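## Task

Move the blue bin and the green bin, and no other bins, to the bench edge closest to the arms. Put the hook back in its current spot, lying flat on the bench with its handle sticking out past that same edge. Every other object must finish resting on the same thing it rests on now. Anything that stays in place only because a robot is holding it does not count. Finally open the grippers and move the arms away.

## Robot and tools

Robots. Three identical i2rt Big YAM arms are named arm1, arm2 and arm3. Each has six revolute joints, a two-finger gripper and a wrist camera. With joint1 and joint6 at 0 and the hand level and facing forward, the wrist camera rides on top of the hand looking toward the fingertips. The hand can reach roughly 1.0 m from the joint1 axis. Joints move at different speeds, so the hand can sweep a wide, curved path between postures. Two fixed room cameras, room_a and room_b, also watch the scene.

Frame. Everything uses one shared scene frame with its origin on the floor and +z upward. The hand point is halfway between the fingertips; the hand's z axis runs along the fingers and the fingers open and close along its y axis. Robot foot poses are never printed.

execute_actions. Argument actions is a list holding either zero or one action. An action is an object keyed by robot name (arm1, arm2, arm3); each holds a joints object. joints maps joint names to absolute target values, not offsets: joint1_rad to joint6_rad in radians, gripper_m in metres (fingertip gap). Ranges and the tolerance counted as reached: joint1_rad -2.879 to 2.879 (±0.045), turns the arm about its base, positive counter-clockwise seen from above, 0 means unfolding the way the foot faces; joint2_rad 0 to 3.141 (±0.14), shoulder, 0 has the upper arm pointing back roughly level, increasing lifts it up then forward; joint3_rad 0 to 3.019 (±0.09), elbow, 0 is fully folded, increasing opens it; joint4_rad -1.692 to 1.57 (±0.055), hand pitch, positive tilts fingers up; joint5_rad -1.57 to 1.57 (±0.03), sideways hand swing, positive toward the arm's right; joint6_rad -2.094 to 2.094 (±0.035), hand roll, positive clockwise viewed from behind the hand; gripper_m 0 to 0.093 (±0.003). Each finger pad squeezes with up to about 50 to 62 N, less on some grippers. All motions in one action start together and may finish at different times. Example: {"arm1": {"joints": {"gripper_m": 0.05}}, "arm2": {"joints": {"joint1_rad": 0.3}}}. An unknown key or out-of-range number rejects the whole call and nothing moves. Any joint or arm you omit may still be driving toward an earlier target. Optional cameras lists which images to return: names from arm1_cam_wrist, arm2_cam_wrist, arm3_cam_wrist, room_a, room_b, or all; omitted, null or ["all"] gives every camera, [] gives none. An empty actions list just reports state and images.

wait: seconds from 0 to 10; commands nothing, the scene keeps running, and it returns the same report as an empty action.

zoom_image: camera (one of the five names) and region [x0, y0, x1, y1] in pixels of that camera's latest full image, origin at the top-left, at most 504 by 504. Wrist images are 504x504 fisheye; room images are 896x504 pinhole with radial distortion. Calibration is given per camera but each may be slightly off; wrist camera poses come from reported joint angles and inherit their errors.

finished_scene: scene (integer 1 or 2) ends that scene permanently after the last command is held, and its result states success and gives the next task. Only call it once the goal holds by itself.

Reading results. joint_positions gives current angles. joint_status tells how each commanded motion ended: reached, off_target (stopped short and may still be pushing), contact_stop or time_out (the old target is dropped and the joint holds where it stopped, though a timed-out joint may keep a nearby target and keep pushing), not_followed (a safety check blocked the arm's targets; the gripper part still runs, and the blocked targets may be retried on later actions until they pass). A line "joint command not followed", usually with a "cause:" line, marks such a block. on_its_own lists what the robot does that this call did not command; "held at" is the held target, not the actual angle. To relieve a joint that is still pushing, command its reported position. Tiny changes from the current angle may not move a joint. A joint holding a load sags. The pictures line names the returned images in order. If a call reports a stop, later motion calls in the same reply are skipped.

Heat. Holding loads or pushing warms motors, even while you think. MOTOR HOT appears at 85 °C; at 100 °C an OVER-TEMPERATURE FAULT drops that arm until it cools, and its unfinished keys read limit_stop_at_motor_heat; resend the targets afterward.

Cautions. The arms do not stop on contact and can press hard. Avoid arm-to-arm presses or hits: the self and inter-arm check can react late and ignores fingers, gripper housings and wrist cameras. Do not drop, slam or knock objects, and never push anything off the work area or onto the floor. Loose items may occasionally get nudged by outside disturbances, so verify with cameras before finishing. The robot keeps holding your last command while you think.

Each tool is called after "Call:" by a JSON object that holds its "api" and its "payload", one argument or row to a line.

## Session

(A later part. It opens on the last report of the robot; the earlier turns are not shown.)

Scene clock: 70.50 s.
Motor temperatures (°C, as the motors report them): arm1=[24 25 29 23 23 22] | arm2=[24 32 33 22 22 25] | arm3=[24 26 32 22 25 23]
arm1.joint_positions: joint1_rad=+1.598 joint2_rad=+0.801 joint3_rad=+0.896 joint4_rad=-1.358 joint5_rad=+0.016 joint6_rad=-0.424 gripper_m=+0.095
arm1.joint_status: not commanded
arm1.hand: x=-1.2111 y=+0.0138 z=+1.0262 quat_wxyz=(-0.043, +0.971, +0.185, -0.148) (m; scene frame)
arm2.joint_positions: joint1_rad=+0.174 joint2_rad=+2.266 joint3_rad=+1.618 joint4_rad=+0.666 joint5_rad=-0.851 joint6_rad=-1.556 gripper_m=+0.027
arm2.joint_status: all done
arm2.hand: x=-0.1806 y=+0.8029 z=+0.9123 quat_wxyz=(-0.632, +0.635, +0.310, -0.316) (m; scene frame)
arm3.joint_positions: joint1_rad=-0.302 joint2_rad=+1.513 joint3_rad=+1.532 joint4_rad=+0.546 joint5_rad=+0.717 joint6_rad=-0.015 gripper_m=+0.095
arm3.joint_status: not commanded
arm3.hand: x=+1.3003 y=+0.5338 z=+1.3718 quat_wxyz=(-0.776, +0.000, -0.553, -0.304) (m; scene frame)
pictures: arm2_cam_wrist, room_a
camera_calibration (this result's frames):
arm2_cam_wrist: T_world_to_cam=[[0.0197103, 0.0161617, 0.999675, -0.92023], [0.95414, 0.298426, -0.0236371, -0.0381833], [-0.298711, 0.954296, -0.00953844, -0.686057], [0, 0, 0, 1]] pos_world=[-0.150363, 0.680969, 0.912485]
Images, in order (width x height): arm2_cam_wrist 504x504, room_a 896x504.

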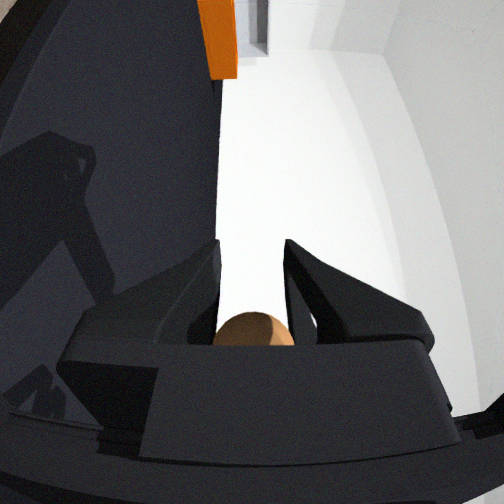

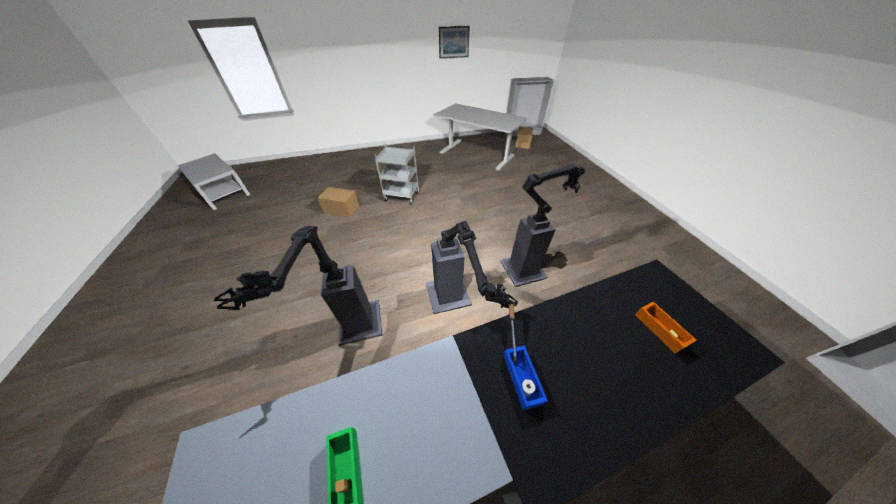

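Call:
{"api": "execute_actions", "payload": {
  "actions": [
    {"arm2":{"joints":{"joint2_rad":2.06,"joint3_rad":1.31,"joint4_rad":0.86}}}
  ],
  "cameras": []
}}

Call:
{"api": "execute_actions", "payload": {
  "actions": [
    {"arm2":{"joints":{"joint2_rad":1.94,"joint3_rad":1.08,"joint4_rad":0.98}}}
  ],
  "cameras": []
}}

Call:
{"api": "execute_actions", "payload": {
  "actions": [
    {"arm2":{"joints":{"joint2_rad":1.86,"joint3_rad":0.925,"joint4_rad":1.06}}}
  ],
  "cameras": ["room_a"]
}}

Call:
{"api": "zoom_image", "payload": {
  "camera": "room_a",
  "region": [460,260,620,430]
}}

Scene clock: 75.43 s.
Motor temperatures (°C, as the motors report them): arm1=[24 25 29 23 23 22] | arm2=[24 32 32 22 22 25] | arm3=[24 26 32 22 25 23]
arm1.joint_positions: joint1_rad=+1.598 joint2_rad=+0.801 joint3_rad=+0.896 joint4_rad=-1.358 joint5_rad=+0.016 joint6_rad=-0.424 gripper_m=+0.095
arm1.joint_status: not commanded
arm1.hand: x=-1.2111 y=+0.0138 z=+1.0262 quat_wxyz=(-0.043, +0.971, +0.185, -0.148) (m; scene frame)
arm2.joint_positions: joint1_rad=+0.174 joint2_rad=+2.111 joint3_rad=+1.298 joint4_rad=+0.836 joint5_rad=-0.851 joint6_rad=-1.554 gripper_m=+0.027
arm2.joint_status: all done
arm2.hand: x=-0.1750 y=+0.7194 z=+0.9101 quat_wxyz=(-0.633, +0.634, +0.310, -0.317) (m; scene frame)
arm3.joint_positions: joint1_rad=-0.302 joint2_rad=+1.513 joint3_rad=+1.532 joint4_rad=+0.546 joint5_rad=+0.717 joint6_rad=-0.015 gripper_m=+0.095
arm3.joint_status: not commanded
arm3.hand: x=+1.3003 y=+0.5338 z=+1.3718 quat_wxyz=(-0.776, +0.000, -0.553, -0.304) (m; scene frame)
pictures: none
No camera images: the call's "cameras" was empty. Leave "cameras" out to get every camera's image.

Scene clock: 76.33 s.
Motor temperatures (°C, as the motors report them): arm1=[24 25 29 23 23 22] | arm2=[24 32 32 22 22 25] | arm3=[24 26 32 22 25 23]
arm1.joint_positions: joint1_rad=+1.598 joint2_rad=+0.801 joint3_rad=+0.896 joint4_rad=-1.358 joint5_rad=+0.016 joint6_rad=-0.424 gripper_m=+0.095
arm1.joint_status: not commanded
arm1.hand: x=-1.2111 y=+0.0138 z=+1.0262 quat_wxyz=(-0.043, +0.971, +0.185, -0.148) (m; scene frame)
arm2.joint_positions: joint1_rad=+0.174 joint2_rad=+1.990 joint3_rad=+1.065 joint4_rad=+0.950 joint5_rad=-0.852 joint6_rad=-1.542 gripper_m=+0.027
arm2.joint_status: all done
arm2.hand: x=-0.1704 y=+0.6499 z=+0.9127 quat_wxyz=(-0.632, +0.635, +0.307, -0.320) (m; scene frame)
arm3.joint_positions: joint1_rad=-0.302 joint2_rad=+1.513 joint3_rad=+1.532 joint4_rad=+0.546 joint5_rad=+0.717 joint6_rad=-0.015 gripper_m=+0.095
arm3.joint_status: not commanded
arm3.hand: x=+1.3003 y=+0.5338 z=+1.3718 quat_wxyz=(-0.776, +0.000, -0.553, -0.304) (m; scene frame)
pictures: none
No camera images: the call's "cameras" was empty. Leave "cameras" out to get every camera's image.

Scene clock: 77.13 s.
Motor temperatures (°C, as the motors report them): arm1=[24 25 29 23 23 22] | arm2=[24 32 32 22 22 25] | arm3=[24 26 32 22 25 23]
arm1.joint_positions: joint1_rad=+1.598 joint2_rad=+0.801 joint3_rad=+0.896 joint4_rad=-1.358 joint5_rad=+0.016 joint6_rad=-0.424 gripper_m=+0.095
arm1.joint_status: not commanded
arm1.hand: x=-1.2111 y=+0.0138 z=+1.0262 quat_wxyz=(-0.043, +0.971, +0.185, -0.148) (m; scene frame)
arm2.joint_positions: joint1_rad=+0.174 joint2_rad=+1.909 joint3_rad=+0.908 joint4_rad=+1.027 joint5_rad=-0.852 joint6_rad=-1.540 gripper_m=+0.027
arm2.joint_status: all done
arm2.hand: x=-0.1670 y=+0.5998 z=+0.9132 quat_wxyz=(-0.632, +0.635, +0.307, -0.321) (m; scene frame)
arm3.joint_positions: joint1_rad=-0.302 joint2_rad=+1.513 joint3_rad=+1.532 joint4_rad=+0.546 joint5_rad=+0.717 joint6_rad=-0.015 gripper_m=+0.095
arm3.joint_status: not commanded
arm3.hand: x=+1.3003 y=+0.5338 z=+1.3718 quat_wxyz=(-0.776, +0.000, -0.553, -0.304) (m; scene frame)
pictures: room_a
Images, in order (width x height): room_a 896x504.

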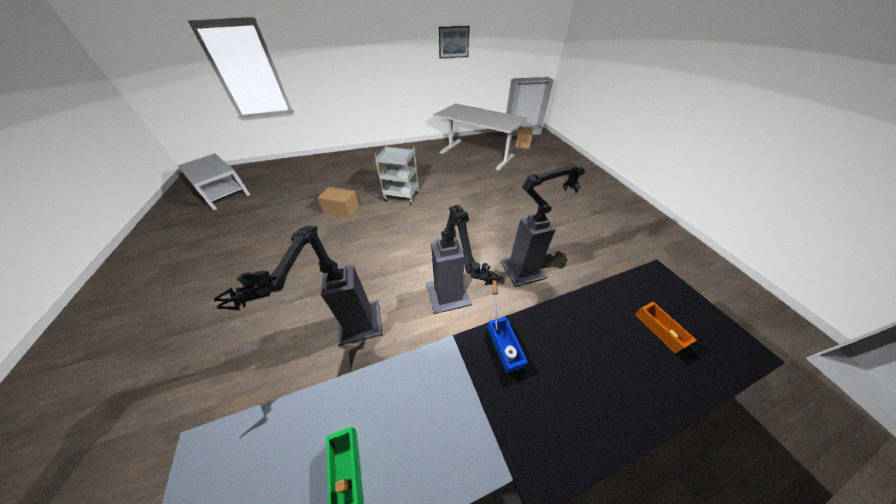

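Region (460, 260, 620, 430) of room_a's 896x504 image, scaled by 2.965, with more detail than that image has; it fills the left 474 columns of this view, and the rest is white.

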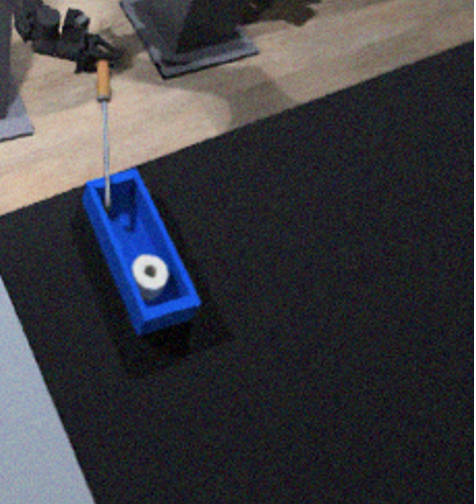

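Call:
{"api": "execute_actions", "payload": {
  "actions": [
    {"arm2":{"joints":{"joint2_rad":1.78,"joint3_rad":1.15}}}
  ],
  "cameras": []
}}

Call:
{"api": "execute_actions", "payload": {
  "actions": [
    {"arm2":{"joints":{"joint2_rad":1.5,"joint3_rad":1.42,"joint4_rad":0.6}}}
  ],
  "cameras": []
}}

Call:
{"api": "execute_actions", "payload": {
  "actions": [
    {"arm2":{"joints":{"joint6_rad":0}}}
  ],
  "cameras": []
}}

Call:
{"api": "execute_actions", "payload": {
  "actions": [
    {"arm2":{"joints":{"joint1_rad":-0.4,"joint5_rad":0,"joint4_rad":1.0}}}
  ],
  "cameras": ["room_a","room_b"]
}}

Scene clock: 84.70 s.
Motor temperatures (°C, as the motors report them): arm1=[24 25 29 23 23 22] | arm2=[24 31 30 22 22 25] | arm3=[24 26 32 22 25 23]
arm1.joint_positions: joint1_rad=+1.598 joint2_rad=+0.801 joint3_rad=+0.896 joint4_rad=-1.358 joint5_rad=+0.016 joint6_rad=-0.424 gripper_m=+0.095
arm1.joint_status: not commanded
arm1.hand: x=-1.2111 y=+0.0138 z=+1.0262 quat_wxyz=(-0.043, +0.971, +0.185, -0.148) (m; scene frame)
arm2.joint_positions: joint1_rad=+0.174 joint2_rad=+1.818 joint3_rad=+1.101 joint4_rad=+1.027 joint5_rad=-0.851 joint6_rad=-1.508 gripper_m=+0.027
arm2.joint_status: all done
arm2.hand: x=-0.1703 y=+0.6437 z=+1.0512 quat_wxyz=(-0.714, +0.542, +0.334, -0.292) (m; scene frame)
arm3.joint_positions: joint1_rad=-0.302 joint2_rad=+1.513 joint3_rad=+1.532 joint4_rad=+0.546 joint5_rad=+0.717 joint6_rad=-0.015 gripper_m=+0.095
arm3.joint_status: not commanded
arm3.hand: x=+1.3003 y=+0.5338 z=+1.3718 quat_wxyz=(-0.776, +0.000, -0.553, -0.304) (m; scene frame)
pictures: none
No camera images: the call's "cameras" was empty. Leave "cameras" out to get every camera's image.

Scene clock: 86.30 s.
Motor temperatures (°C, as the motors report them): arm1=[24 25 29 23 23 22] | arm2=[24 31 31 22 22 25] | arm3=[24 26 32 22 25 23]
arm1.joint_positions: joint1_rad=+1.598 joint2_rad=+0.801 joint3_rad=+0.896 joint4_rad=-1.358 joint5_rad=+0.016 joint6_rad=-0.424 gripper_m=+0.095
arm1.joint_status: not commanded
arm1.hand: x=-1.2111 y=+0.0138 z=+1.0262 quat_wxyz=(-0.043, +0.971, +0.185, -0.148) (m; scene frame)
arm2.joint_positions: joint1_rad=+0.174 joint2_rad=+1.539 joint3_rad=+1.379 joint4_rad=+0.575 joint5_rad=-0.850 joint6_rad=-1.509 gripper_m=+0.027
arm2.joint_status: all done
arm2.hand: x=-0.1699 y=+0.6266 z=+1.2903 quat_wxyz=(-0.743, +0.503, +0.346, -0.276) (m; scene frame)
arm3.joint_positions: joint1_rad=-0.302 joint2_rad=+1.513 joint3_rad=+1.532 joint4_rad=+0.546 joint5_rad=+0.717 joint6_rad=-0.015 gripper_m=+0.095
arm3.joint_status: not commanded
arm3.hand: x=+1.3003 y=+0.5338 z=+1.3718 quat_wxyz=(-0.776, +0.000, -0.553, -0.304) (m; scene frame)
pictures: none
No camera images: the call's "cameras" was empty. Leave "cameras" out to get every camera's image.

Scene clock: 88.40 s.
Motor temperatures (°C, as the motors report them): arm1=[24 25 29 23 23 22] | arm2=[24 31 31 22 22 25] | arm3=[24 26 32 22 25 23]
arm1.joint_positions: joint1_rad=+1.598 joint2_rad=+0.801 joint3_rad=+0.896 joint4_rad=-1.358 joint5_rad=+0.016 joint6_rad=-0.424 gripper_m=+0.095
arm1.joint_status: not commanded
arm1.hand: x=-1.2111 y=+0.0138 z=+1.0262 quat_wxyz=(-0.043, +0.971, +0.185, -0.148) (m; scene frame)
arm2.joint_positions: joint1_rad=+0.174 joint2_rad=+1.539 joint3_rad=+1.379 joint4_rad=+0.575 joint5_rad=-0.852 joint6_rad=-0.001 gripper_m=+0.027
arm2.joint_status: all done
arm2.hand: x=-0.1701 y=+0.6263 z=+1.2902 quat_wxyz=(-0.352, +0.604, -0.091, -0.709) (m; scene frame)
arm3.joint_positions: joint1_rad=-0.302 joint2_rad=+1.513 joint3_rad=+1.532 joint4_rad=+0.546 joint5_rad=+0.717 joint6_rad=-0.015 gripper_m=+0.095
arm3.joint_status: not commanded
arm3.hand: x=+1.3003 y=+0.5338 z=+1.3718 quat_wxyz=(-0.776, +0.000, -0.553, -0.304) (m; scene frame)
pictures: none
No camera images: the call's "cameras" was empty. Leave "cameras" out to get every camera's image.

Scene clock: 90.03 s.
Motor temperatures (°C, as the motors report them): arm1=[24 25 29 23 23 22] | arm2=[24 31 31 22 22 25] | arm3=[24 26 32 22 25 23]
arm1.joint_positions: joint1_rad=+1.598 joint2_rad=+0.801 joint3_rad=+0.896 joint4_rad=-1.358 joint5_rad=+0.016 joint6_rad=-0.424 gripper_m=+0.095
arm1.joint_status: not commanded
arm1.hand: x=-1.2111 y=+0.0138 z=+1.0262 quat_wxyz=(-0.043, +0.971, +0.185, -0.148) (m; scene frame)
arm2.joint_positions: joint1_rad=-0.405 joint2_rad=+1.539 joint3_rad=+1.379 joint4_rad=+0.970 joint5_rad=-0.004 joint6_rad=-0.009 gripper_m=+0.027
arm2.joint_status: all done
arm2.hand: x=+0.3057 y=+0.5564 z=+1.3960 quat_wxyz=(-0.802, +0.197, -0.320, -0.463) (m; scene frame)
arm3.joint_positions: joint1_rad=-0.302 joint2_rad=+1.513 joint3_rad=+1.532 joint4_rad=+0.546 joint5_rad=+0.717 joint6_rad=-0.015 gripper_m=+0.095
arm3.joint_status: not commanded
arm3.hand: x=+1.3003 y=+0.5338 z=+1.3718 quat_wxyz=(-0.776, +0.000, -0.553, -0.304) (m; scene frame)
pictures: room_a, room_b
Images, in order (width x height): room_a 896x504, room_b 896x504.

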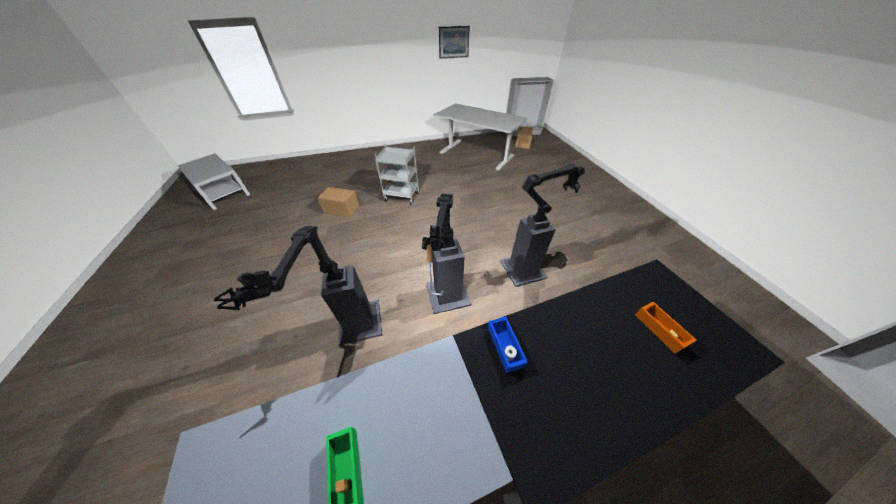

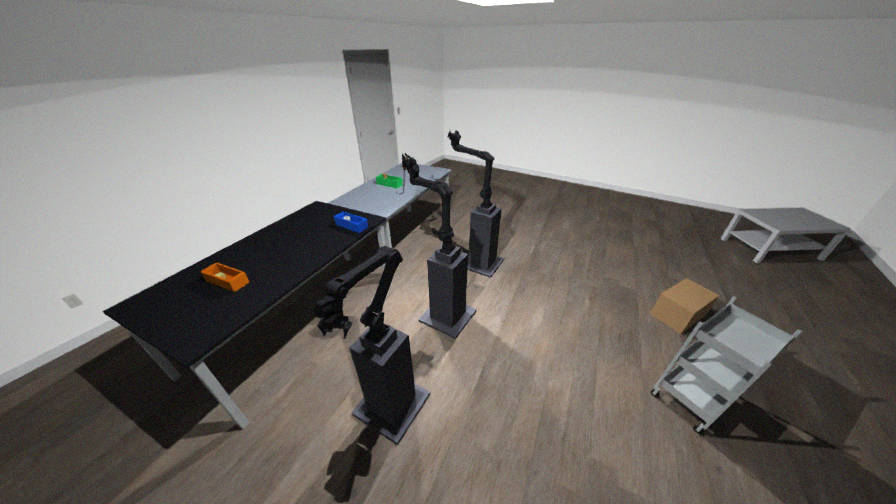

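Call:
{"api": "execute_actions", "payload": {
  "actions": [
    {"arm2":{"joints":{"joint4_rad":-0.3,"joint2_rad":1.65,"joint3_rad":1.75,"joint1_rad":-0.6}}}
  ],
  "cameras": ["room_a","room_b","arm2_cam_wrist"]
}}

Call:
{"api": "zoom_image", "payload": {
  "camera": "room_b",
  "region": [370,130,490,250]
}}

Scene clock: 94.90 s.
Motor temperatures (°C, as the motors report them): arm1=[24 25 30 23 23 22] | arm2=[24 31 31 22 22 25] | arm3=[24 26 32 22 25 23]
arm1.joint_positions: joint1_rad=+1.598 joint2_rad=+0.801 joint3_rad=+0.896 joint4_rad=-1.358 joint5_rad=+0.016 joint6_rad=-0.424 gripper_m=+0.095
arm1.joint_status: not commanded
arm1.hand: x=-1.2111 y=+0.0138 z=+1.0262 quat_wxyz=(-0.043, +0.971, +0.185, -0.148) (m; scene frame)
arm2.joint_positions: joint1_rad=-0.605 joint2_rad=+1.694 joint3_rad=+1.680 joint4_rad=-0.306 joint5_rad=+0.002 joint6_rad=-0.008 gripper_m=+0.027
arm2.joint_status: all done
arm2.hand: x=+0.4922 y=+0.5774 z=+1.1833 quat_wxyz=(-0.533, +0.345, -0.736, -0.235) (m; scene frame)
arm3.joint_positions: joint1_rad=-0.302 joint2_rad=+1.513 joint3_rad=+1.532 joint4_rad=+0.546 joint5_rad=+0.717 joint6_rad=-0.015 gripper_m=+0.095
arm3.joint_status: not commanded
arm3.hand: x=+1.3003 y=+0.5338 z=+1.3718 quat_wxyz=(-0.776, +0.000, -0.553, -0.304) (m; scene frame)
pictures: arm2_cam_wrist, room_a, room_b
camera_calibration (this result's frames):
arm2_cam_wrist: T_world_to_cam=[[0.751288, -0.659923, 0.00827329, 0.002689], [-0.530354, -0.611147, -0.587558, 1.31667], [0.392799, 0.437037, -0.80914, 0.637178], [0, 0, 0, 1]] pos_world=[0.445999, 0.527983, 1.28916]
Images, in order (width x height): arm2_cam_wrist 504x504, room_a 896x504, room_b 896x504.

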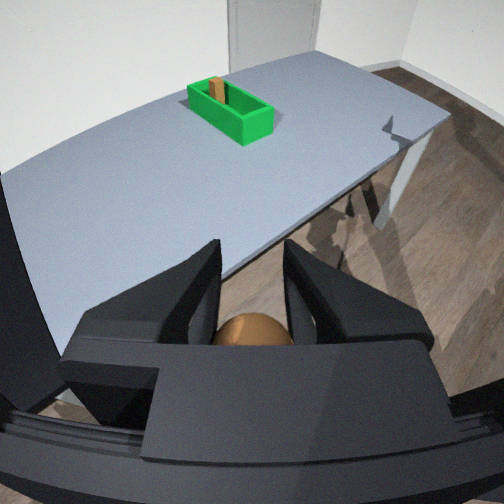

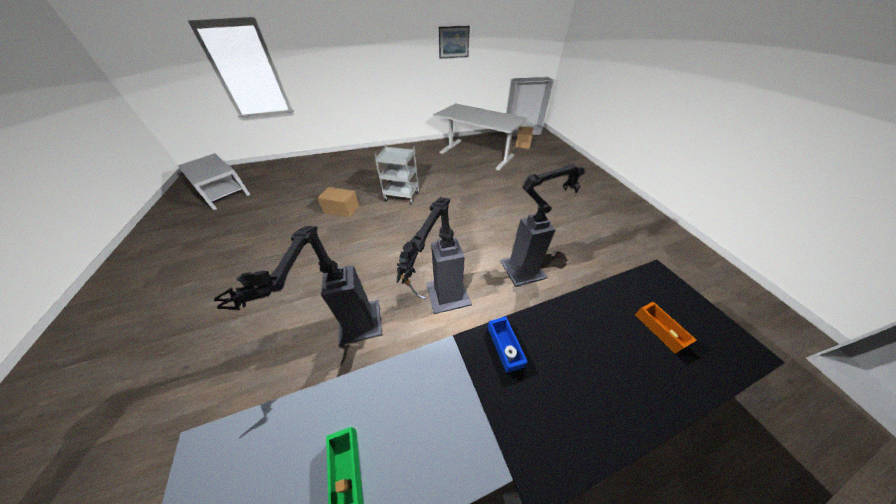

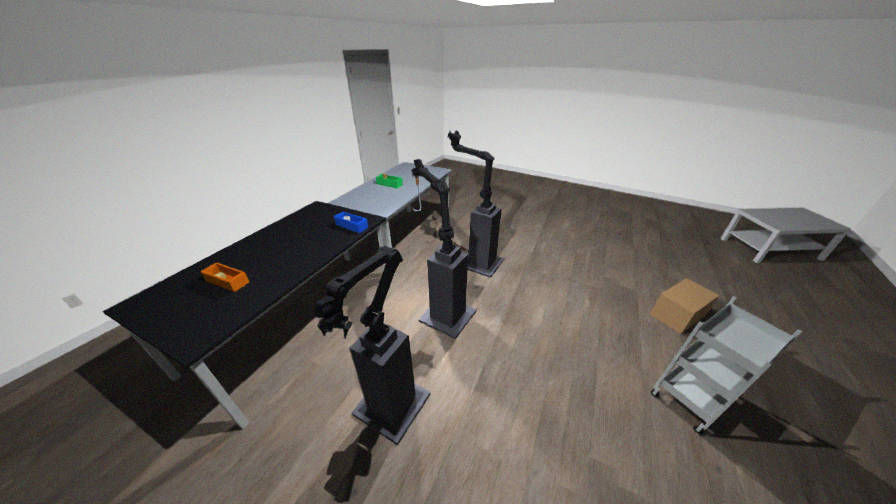

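Region (370, 130, 490, 250) of room_b's 896x504 image, scaled by 4.200, with more detail than that image has.

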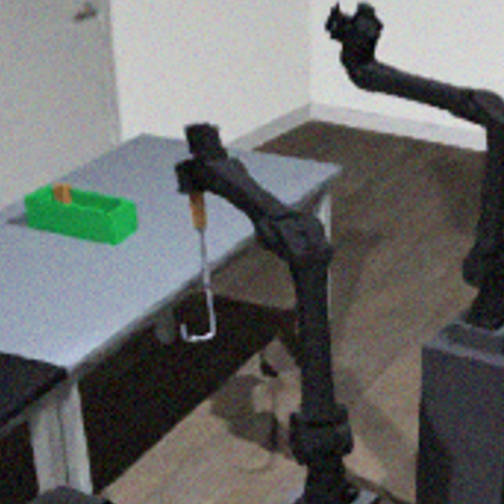

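Call:
{"api": "execute_actions", "payload": {
  "actions": [
    {"arm2":{"joints":{"joint4_rad":1.55,"joint1_rad":-0.4,"joint3_rad":1.6}}}
  ],
  "cameras": []
}}

Call:
{"api": "execute_actions", "payload": {
  "actions": [
    {"arm2":{"joints":{"joint2_rad":2.15,"joint3_rad":1.58}}}
  ],
  "cameras": ["room_a","room_b"]
}}

Call:
{"api": "zoom_image", "payload": {
  "camera": "room_a",
  "region": [360,260,500,400]
}}

Scene clock: 102.07 s.
Motor temperatures (°C, as the motors report them): arm1=[24 25 30 23 23 22] | arm2=[24 31 32 22 22 25] | arm3=[24 26 32 22 25 23]
arm1.joint_positions: joint1_rad=+1.598 joint2_rad=+0.801 joint3_rad=+0.896 joint4_rad=-1.358 joint5_rad=+0.016 joint6_rad=-0.424 gripper_m=+0.095
arm1.joint_status: not commanded
arm1.hand: x=-1.2111 y=+0.0138 z=+1.0262 quat_wxyz=(-0.043, +0.971, +0.185, -0.148) (m; scene frame)
arm2.joint_positions: joint1_rad=-0.398 joint2_rad=+1.695 joint3_rad=+1.551 joint4_rad=+1.529 joint5_rad=-0.002 joint6_rad=+0.000 gripper_m=+0.027
arm2.joint_status: all done
arm2.hand: x=+0.2706 y=+0.5026 z=+1.4531 quat_wxyz=(-0.857, +0.055, -0.081, -0.506) (m; scene frame)
arm3.joint_positions: joint1_rad=-0.302 joint2_rad=+1.513 joint3_rad=+1.532 joint4_rad=+0.546 joint5_rad=+0.717 joint6_rad=-0.015 gripper_m=+0.095
arm3.joint_status: not commanded
arm3.hand: x=+1.3003 y=+0.5338 z=+1.3718 quat_wxyz=(-0.776, +0.000, -0.553, -0.304) (m; scene frame)
pictures: none
No camera images: the call's "cameras" was empty. Leave "cameras" out to get every camera's image.

Scene clock: 103.63 s.
Motor temperatures (°C, as the motors report them): arm1=[24 25 30 23 23 22] | arm2=[24 31 32 22 22 25] | arm3=[24 26 32 22 25 23]
arm1.joint_positions: joint1_rad=+1.598 joint2_rad=+0.801 joint3_rad=+0.896 joint4_rad=-1.358 joint5_rad=+0.016 joint6_rad=-0.424 gripper_m=+0.095
arm1.joint_status: not commanded
arm1.hand: x=-1.2111 y=+0.0138 z=+1.0262 quat_wxyz=(-0.043, +0.971, +0.185, -0.148) (m; scene frame)
arm2.joint_positions: joint1_rad=-0.398 joint2_rad=+2.209 joint3_rad=+1.520 joint4_rad=+1.523 joint5_rad=-0.002 joint6_rad=+0.000 gripper_m=+0.027
arm2.joint_status: all done
arm2.hand: x=+0.3699 y=+0.6751 z=+1.0994 quat_wxyz=(-0.802, +0.190, -0.311, -0.472) (m; scene frame)
arm3.joint_positions: joint1_rad=-0.302 joint2_rad=+1.513 joint3_rad=+1.532 joint4_rad=+0.546 joint5_rad=+0.717 joint6_rad=-0.015 gripper_m=+0.095
arm3.joint_status: not commanded
arm3.hand: x=+1.3003 y=+0.5338 z=+1.3718 quat_wxyz=(-0.776, +0.000, -0.553, -0.304) (m; scene frame)
pictures: room_a, room_b
Images, in order (width x height): room_a 896x504, room_b 896x504.

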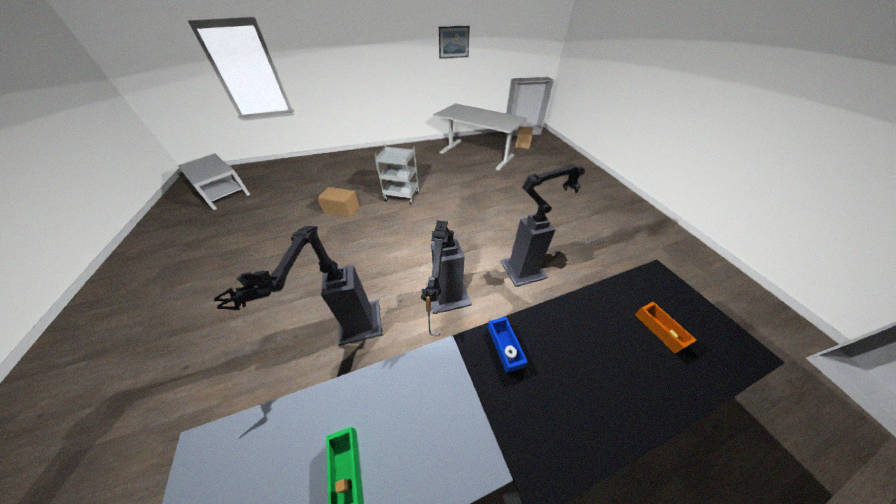

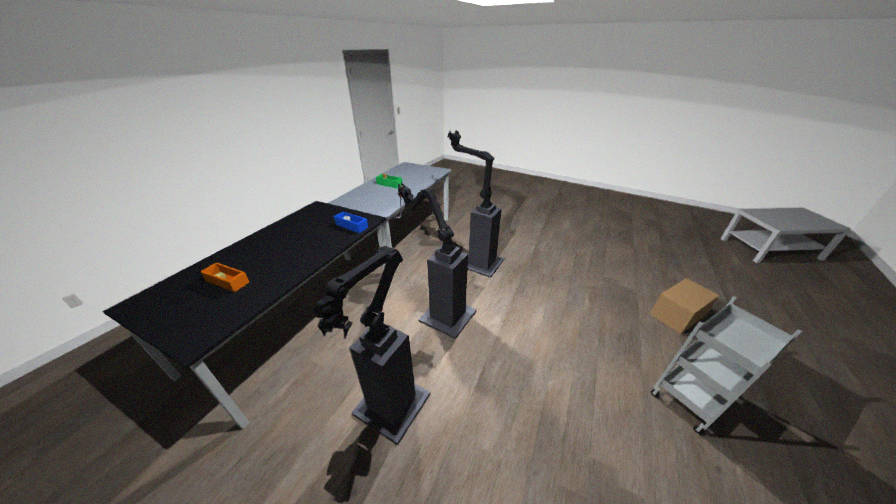

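Region (360, 260, 500, 400) of room_a's 896x504 image, scaled by 3.600, with more detail than that image has.

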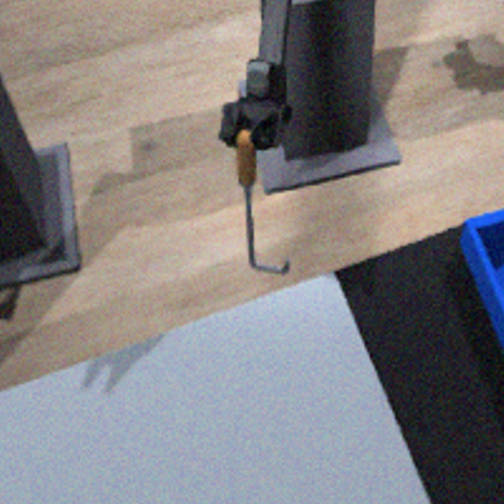

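Call:
{"api": "execute_actions", "payload": {
  "actions": [
    {"arm2":{"joints":{"joint2_rad":1.75,"joint3_rad":1.9,"joint4_rad":0.3,"joint1_rad":-0.65}}}
  ],
  "cameras": []
}}

Call:
{"api": "execute_actions", "payload": {
  "actions": [
    {"arm2":{"joints":{"joint4_rad":-1.3}}}
  ],
  "cameras": ["room_a","arm2_cam_wrist"]
}}

Call:
{"api": "zoom_image", "payload": {
  "camera": "room_a",
  "region": [360,200,500,340]
}}

Scene clock: 108.90 s.
Motor temperatures (°C, as the motors report them): arm1=[24 25 30 23 23 22] | arm2=[24 31 32 22 22 25] | arm3=[24 26 32 22 25 23]
arm1.joint_positions: joint1_rad=+1.598 joint2_rad=+0.801 joint3_rad=+0.896 joint4_rad=-1.358 joint5_rad=+0.016 joint6_rad=-0.424 gripper_m=+0.095
arm1.joint_status: not commanded
arm1.hand: x=-1.2111 y=+0.0138 z=+1.0262 quat_wxyz=(-0.043, +0.971, +0.185, -0.148) (m; scene frame)
arm2.joint_positions: joint1_rad=-0.643 joint2_rad=+1.816 joint3_rad=+1.846 joint4_rad=+0.280 joint5_rad=+0.000 joint6_rad=-0.005 gripper_m=+0.027
arm2.joint_status: all done
arm2.hand: x=+0.5429 y=+0.5932 z=+1.3362 quat_wxyz=(-0.741, +0.243, -0.540, -0.317) (m; scene frame)
arm3.joint_positions: joint1_rad=-0.302 joint2_rad=+1.513 joint3_rad=+1.532 joint4_rad=+0.546 joint5_rad=+0.717 joint6_rad=-0.015 gripper_m=+0.095
arm3.joint_status: not commanded
arm3.hand: x=+1.3003 y=+0.5338 z=+1.3718 quat_wxyz=(-0.776, +0.000, -0.553, -0.304) (m; scene frame)
pictures: none
No camera images: the call's "cameras" was empty. Leave "cameras" out to get every camera's image.

Scene clock: 110.70 s.
Motor temperatures (°C, as the motors report them): arm1=[24 25 30 23 23 22] | arm2=[24 31 32 22 22 25] | arm3=[24 26 32 22 25 23]
arm1.joint_positions: joint1_rad=+1.598 joint2_rad=+0.801 joint3_rad=+0.896 joint4_rad=-1.358 joint5_rad=+0.016 joint6_rad=-0.424 gripper_m=+0.095
arm1.joint_status: not commanded
arm1.hand: x=-1.2111 y=+0.0138 z=+1.0262 quat_wxyz=(-0.043, +0.971, +0.185, -0.148) (m; scene frame)
arm2.joint_positions: joint1_rad=-0.643 joint2_rad=+1.815 joint3_rad=+1.846 joint4_rad=-1.299 joint5_rad=+0.000 joint6_rad=-0.005 gripper_m=+0.027
arm2.joint_status: all done
arm2.hand: x=+0.4344 y=+0.4709 z=+1.0284 quat_wxyz=(-0.138, +0.398, -0.905, -0.053) (m; scene frame)
arm3.joint_positions: joint1_rad=-0.302 joint2_rad=+1.513 joint3_rad=+1.532 joint4_rad=+0.546 joint5_rad=+0.717 joint6_rad=-0.015 gripper_m=+0.095
arm3.joint_status: not commanded
arm3.hand: x=+1.3003 y=+0.5338 z=+1.3718 quat_wxyz=(-0.776, +0.000, -0.553, -0.304) (m; scene frame)
pictures: arm2_cam_wrist, room_a
camera_calibration (this result's frames):
arm2_cam_wrist: T_world_to_cam=[[0.724172, -0.689452, 0.0152033, -0.00438647], [-0.658354, -0.684608, 0.312862, 0.29412], [-0.205295, -0.236575, -0.949677, 1.30268], [0, 0, 0, 1]] pos_world=[0.464245, 0.506513, 1.14517]
Images, in order (width x height): arm2_cam_wrist 504x504, room_a 896x504.

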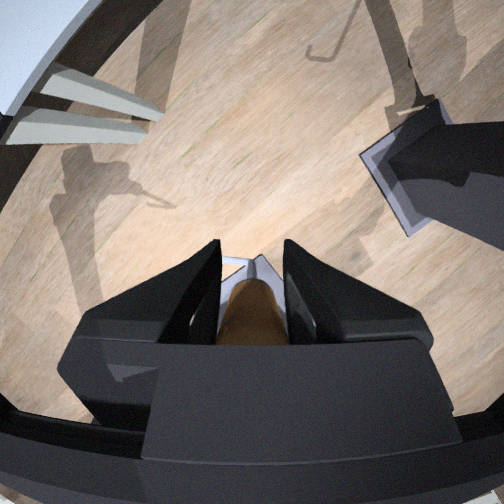

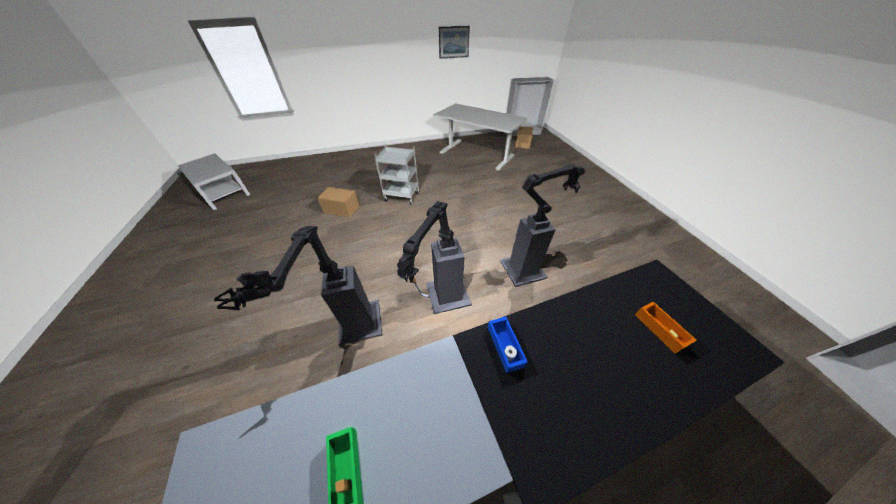

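Region (360, 200, 500, 340) of room_a's 896x504 image, scaled by 3.600, with more detail than that image has.

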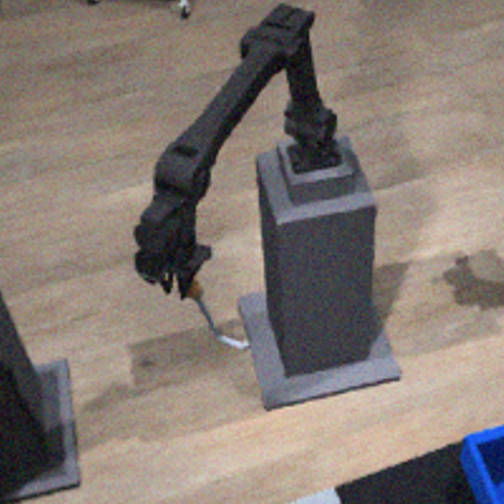

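Call:
{"api": "execute_actions", "payload": {
  "actions": [
    {"arm2":{"joints":{"joint4_rad":-1.68,"joint3_rad":1.7}}}
  ],
  "cameras": ["arm2_cam_wrist"]
}}

Call:
{"api": "execute_actions", "payload": {
  "actions": [
    {"arm2":{"joints":{"joint6_rad":-1.57}}}
  ],
  "cameras": ["arm2_cam_wrist"]
}}

Scene clock: 114.10 s.
Motor temperatures (°C, as the motors report them): arm1=[24 25 30 23 23 22] | arm2=[24 31 32 22 22 25] | arm3=[24 26 32 22 25 23]
arm1.joint_positions: joint1_rad=+1.598 joint2_rad=+0.801 joint3_rad=+0.896 joint4_rad=-1.358 joint5_rad=+0.016 joint6_rad=-0.424 gripper_m=+0.095
arm1.joint_status: not commanded
arm1.hand: x=-1.2111 y=+0.0138 z=+1.0262 quat_wxyz=(-0.043, +0.971, +0.185, -0.148) (m; scene frame)
arm2.joint_positions: joint1_rad=-0.643 joint2_rad=+1.790 joint3_rad=+1.668 joint4_rad=-1.667 joint5_rad=+0.000 joint6_rad=-0.005 gripper_m=+0.027
arm2.joint_status: all done
arm2.hand: x=+0.3406 y=+0.3689 z=+0.9696 quat_wxyz=(+0.101, +0.398, -0.910, +0.050) (m; scene frame)
arm3.joint_positions: joint1_rad=-0.302 joint2_rad=+1.513 joint3_rad=+1.532 joint4_rad=+0.546 joint5_rad=+0.717 joint6_rad=-0.015 gripper_m=+0.095
arm3.joint_status: not commanded
arm3.hand: x=+1.3003 y=+0.5338 z=+1.3718 quat_wxyz=(-0.776, +0.000, -0.553, -0.304) (m; scene frame)
pictures: arm2_cam_wrist
camera_calibration (this result's frames):
arm2_cam_wrist: T_world_to_cam=[[0.726079, -0.687302, 0.0206229, -0.0125333], [-0.470131, -0.474321, 0.744309, -0.379088], [-0.501783, -0.550122, -0.667517, 1.14646], [0, 0, 0, 1]] pos_world=[0.406152, 0.442267, 1.0477]
Images, in order (width x height): arm2_cam_wrist 504x504.

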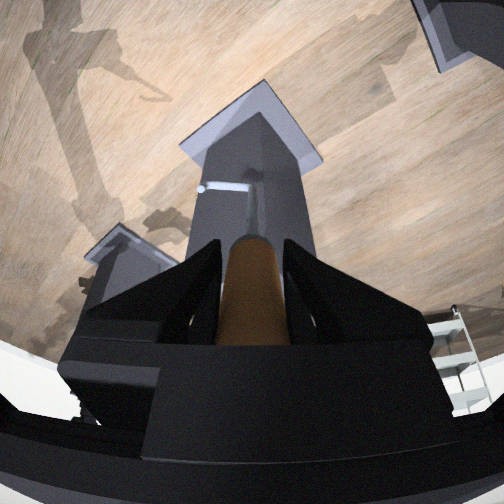

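Scene clock: 116.23 s.
Motor temperatures (°C, as the motors report them): arm1=[24 25 30 23 23 22] | arm2=[24 31 32 22 22 25] | arm3=[24 26 32 22 25 23]
arm1.joint_positions: joint1_rad=+1.598 joint2_rad=+0.801 joint3_rad=+0.896 joint4_rad=-1.358 joint5_rad=+0.016 joint6_rad=-0.424 gripper_m=+0.095
arm1.joint_status: not commanded
arm1.hand: x=-1.2111 y=+0.0138 z=+1.0262 quat_wxyz=(-0.043, +0.971, +0.185, -0.148) (m; scene frame)
arm2.joint_positions: joint1_rad=-0.643 joint2_rad=+1.790 joint3_rad=+1.668 joint4_rad=-1.667 joint5_rad=-0.006 joint6_rad=-1.566 gripper_m=+0.027
arm2.joint_status: all done
arm2.hand: x=+0.3398 y=+0.3695 z=+0.9696 quat_wxyz=(+0.106, +0.923, -0.367, -0.038) (m; scene frame)
arm3.joint_positions: joint1_rad=-0.302 joint2_rad=+1.513 joint3_rad=+1.532 joint4_rad=+0.546 joint5_rad=+0.717 joint6_rad=-0.015 gripper_m=+0.095
arm3.joint_status: not commanded
arm3.hand: x=+1.3003 y=+0.5338 z=+1.3718 quat_wxyz=(-0.776, +0.000, -0.553, -0.304) (m; scene frame)
pictures: arm2_cam_wrist
camera_calibration (this result's frames):
arm2_cam_wrist: T_world_to_cam=[[0.68146, 0.699044, -0.216682, -0.278605], [0.668731, -0.474475, 0.572426, -0.59941], [0.297341, -0.534987, -0.790808, 0.988838], [0, 0, 0, 1]] pos_world=[0.296681, 0.439367, 1.06473]
Images, in order (width x height): arm2_cam_wrist 504x504.

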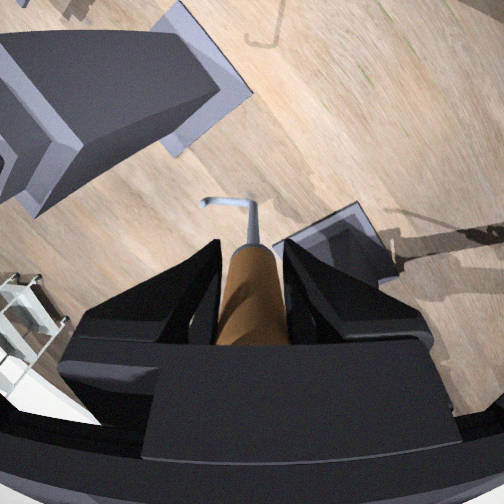

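Call:
{"api": "execute_actions", "payload": {
  "actions": []
}}

Call:
{"api": "execute_actions", "payload": {
  "actions": [
    {"arm2":{"joints":{"joint1_rad":-0.56,"joint2_rad":2.0,"joint3_rad":1.85,"joint4_rad":-0.6}}}
  ],
  "cameras": []
}}

Call:
{"api": "execute_actions", "payload": {
  "actions": [
    {"arm2":{"joints":{"joint4_rad":0.2,"joint5_rad":-0.3}}}
  ],
  "cameras": ["arm2_cam_wrist","room_a"]
}}

Scene clock: 132.70 s.
Motor temperatures (°C, as the motors report them): arm1=[24 25 30 23 23 22] | arm2=[24 31 31 22 22 25] | arm3=[24 26 33 22 25 23]
arm1.joint_positions: joint1_rad=+1.598 joint2_rad=+0.801 joint3_rad=+0.896 joint4_rad=-1.358 joint5_rad=+0.016 joint6_rad=-0.424 gripper_m=+0.095
arm1.joint_status: not commanded
arm1.hand: x=-1.2111 y=+0.0138 z=+1.0262 quat_wxyz=(-0.043, +0.971, +0.185, -0.148) (m; scene frame)
arm2.joint_positions: joint1_rad=-0.643 joint2_rad=+1.790 joint3_rad=+1.668 joint4_rad=-1.667 joint5_rad=-0.006 joint6_rad=-1.567 gripper_m=+0.027
arm2.joint_status: all done
arm2.hand: x=+0.3398 y=+0.3695 z=+0.9696 quat_wxyz=(+0.106, +0.924, -0.366, -0.038) (m; scene frame)
arm3.joint_positions: joint1_rad=-0.302 joint2_rad=+1.513 joint3_rad=+1.532 joint4_rad=+0.546 joint5_rad=+0.717 joint6_rad=-0.015 gripper_m=+0.095
arm3.joint_status: not commanded
arm3.hand: x=+1.3003 y=+0.5338 z=+1.3718 quat_wxyz=(-0.776, +0.000, -0.553, -0.304) (m; scene frame)
pictures: arm1_cam_wrist, arm2_cam_wrist, arm3_cam_wrist, room_a, room_b
camera_calibration (this result's frames):
arm1_cam_wrist: T_world_to_cam=[[-0.359087, 0.922445, 0.141957, -0.593457], [0.893729, 0.296038, 0.337061, 0.739331], [0.268896, 0.247905, -0.930719, 1.40425], [0, 0, 0, 1]] pos_world=[-1.25146, -0.0195604, 1.14201]
arm2_cam_wrist: T_world_to_cam=[[0.680638, 0.69984, -0.216694, -0.278608], [0.66937, -0.473826, 0.572218, -0.599665], [0.297786, -0.534522, -0.790955, 0.988657], [0, 0, 0, 1]] pos_world=[0.296621, 0.439303, 1.06475]
arm3_cam_wrist: T_world_to_cam=[[0.465701, -0.823548, -0.32387, 0.279502], [-0.31768, 0.186003, -0.929776, 1.59285], [0.825955, 0.535884, -0.175003, -0.996114], [0, 0, 0, 1]] pos_world=[1.1986, 0.46771, 1.39719]
Images, in order (width x height): arm1_cam_wrist 504x504, arm2_cam_wrist 504x504, arm3_cam_wrist 504x504, room_a 896x504, room_b 896x504.

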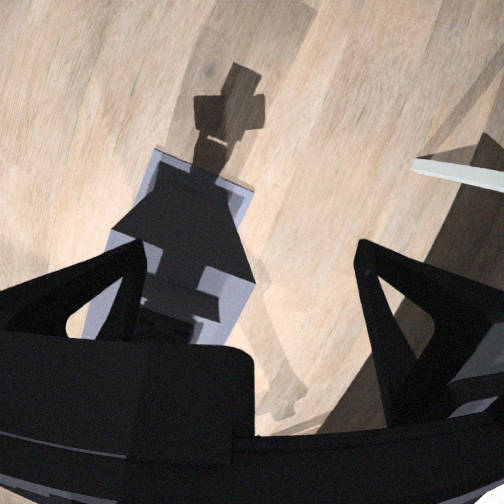

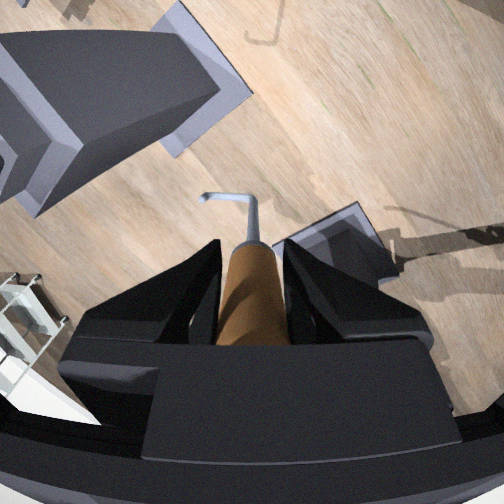

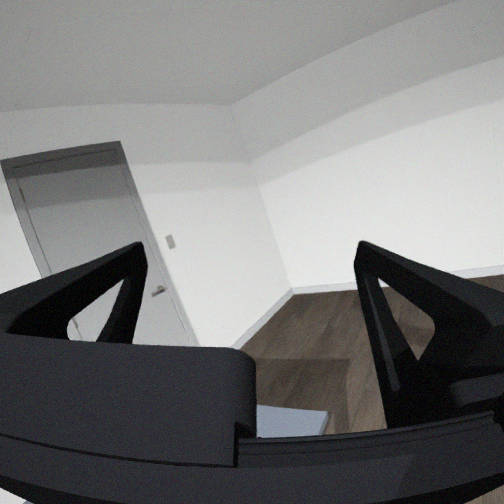

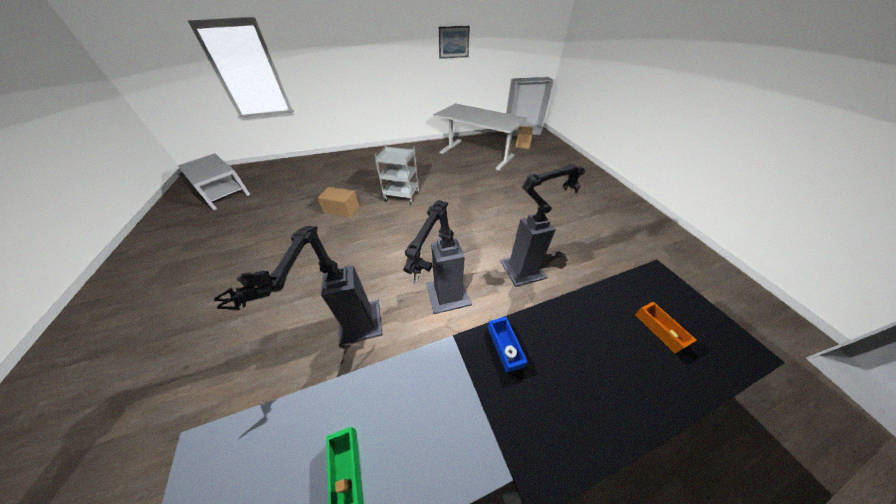

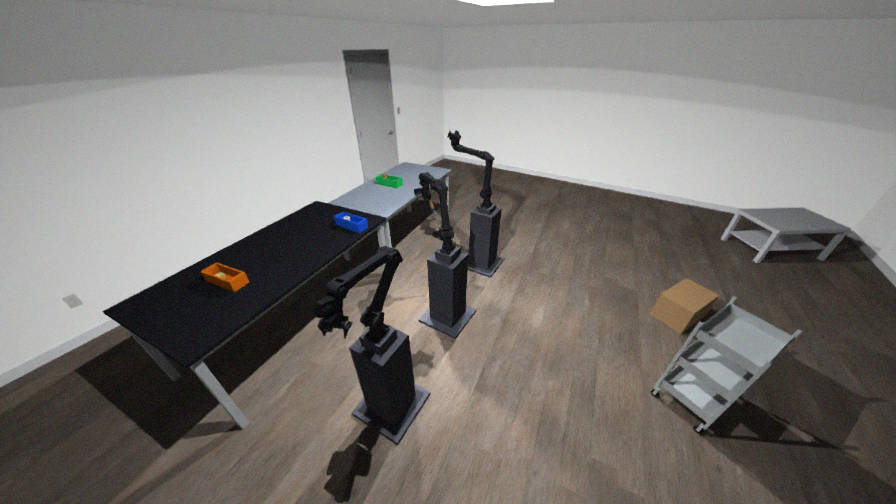

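Scene clock: 134.27 s.
Motor temperatures (°C, as the motors report them): arm1=[24 25 30 23 23 22] | arm2=[24 31 31 22 22 25] | arm3=[24 26 33 22 25 23]
arm1.joint_positions: joint1_rad=+1.598 joint2_rad=+0.801 joint3_rad=+0.896 joint4_rad=-1.358 joint5_rad=+0.016 joint6_rad=-0.424 gripper_m=+0.095
arm1.joint_status: not commanded
arm1.hand: x=-1.2111 y=+0.0138 z=+1.0262 quat_wxyz=(-0.043, +0.971, +0.185, -0.148) (m; scene frame)
arm2.joint_positions: joint1_rad=-0.554 joint2_rad=+2.067 joint3_rad=+1.806 joint4_rad=-0.634 joint5_rad=-0.005 joint6_rad=-1.565 gripper_m=+0.027
arm2.joint_status: all done
arm2.hand: x=+0.4831 y=+0.6250 z=+0.9083 quat_wxyz=(-0.309, +0.894, -0.306, +0.108) (m; scene frame)
arm3.joint_positions: joint1_rad=-0.302 joint2_rad=+1.513 joint3_rad=+1.532 joint4_rad=+0.546 joint5_rad=+0.717 joint6_rad=-0.015 gripper_m=+0.095
arm3.joint_status: not commanded
arm3.hand: x=+1.3003 y=+0.5338 z=+1.3718 quat_wxyz=(-0.776, +0.000, -0.553, -0.304) (m; scene frame)
pictures: none
No camera images: the call's "cameras" was empty. Leave "cameras" out to get every camera's image.

Scene clock: 136.53 s.
Motor temperatures (°C, as the motors report them): arm1=[24 25 30 23 23 22] | arm2=[24 31 31 22 22 25] | arm3=[24 26 33 22 25 23]
arm1.joint_positions: joint1_rad=+1.598 joint2_rad=+0.801 joint3_rad=+0.896 joint4_rad=-1.358 joint5_rad=+0.016 joint6_rad=-0.424 gripper_m=+0.095
arm1.joint_status: not commanded
arm1.hand: x=-1.2111 y=+0.0138 z=+1.0262 quat_wxyz=(-0.043, +0.971, +0.185, -0.148) (m; scene frame)
arm2.joint_positions: joint1_rad=-0.557 joint2_rad=+2.066 joint3_rad=+1.792 joint4_rad=+0.150 joint5_rad=-0.300 joint6_rad=-1.539 gripper_m=+0.027
arm2.joint_status: all done
arm2.hand: x=+0.4952 y=+0.7202 z=+1.0648 quat_wxyz=(-0.652, +0.735, -0.157, +0.099) (m; scene frame)
arm3.joint_positions: joint1_rad=-0.302 joint2_rad=+1.513 joint3_rad=+1.532 joint4_rad=+0.546 joint5_rad=+0.717 joint6_rad=-0.015 gripper_m=+0.095
arm3.joint_status: not commanded
arm3.hand: x=+1.3003 y=+0.5338 z=+1.3718 quat_wxyz=(-0.776, +0.000, -0.553, -0.304) (m; scene frame)
pictures: arm2_cam_wrist, room_a
camera_calibration (this result's frames):
arm2_cam_wrist: T_world_to_cam=[[0.113362, 0.0885848, 0.989597, -1.17241], [0.555893, -0.831185, 0.0107245, 0.319462], [0.823488, 0.548894, -0.143469, -0.524888], [0, 0, 0, 1]] pos_world=[0.38756, 0.657497, 1.08148]
Images, in order (width x height): arm2_cam_wrist 504x504, room_a 896x504.

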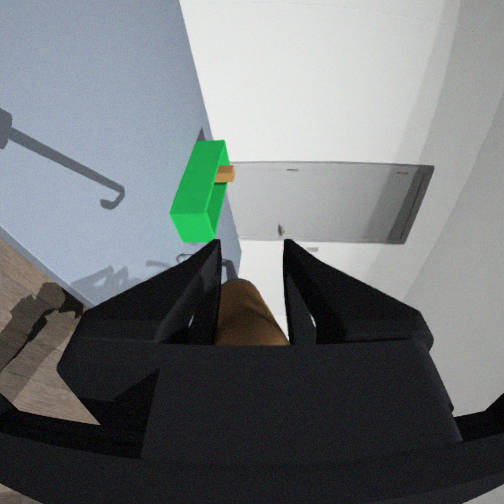

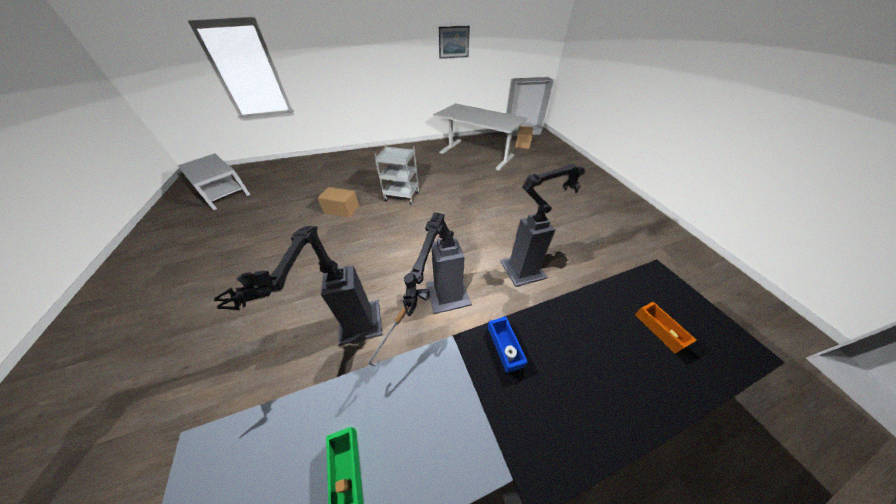

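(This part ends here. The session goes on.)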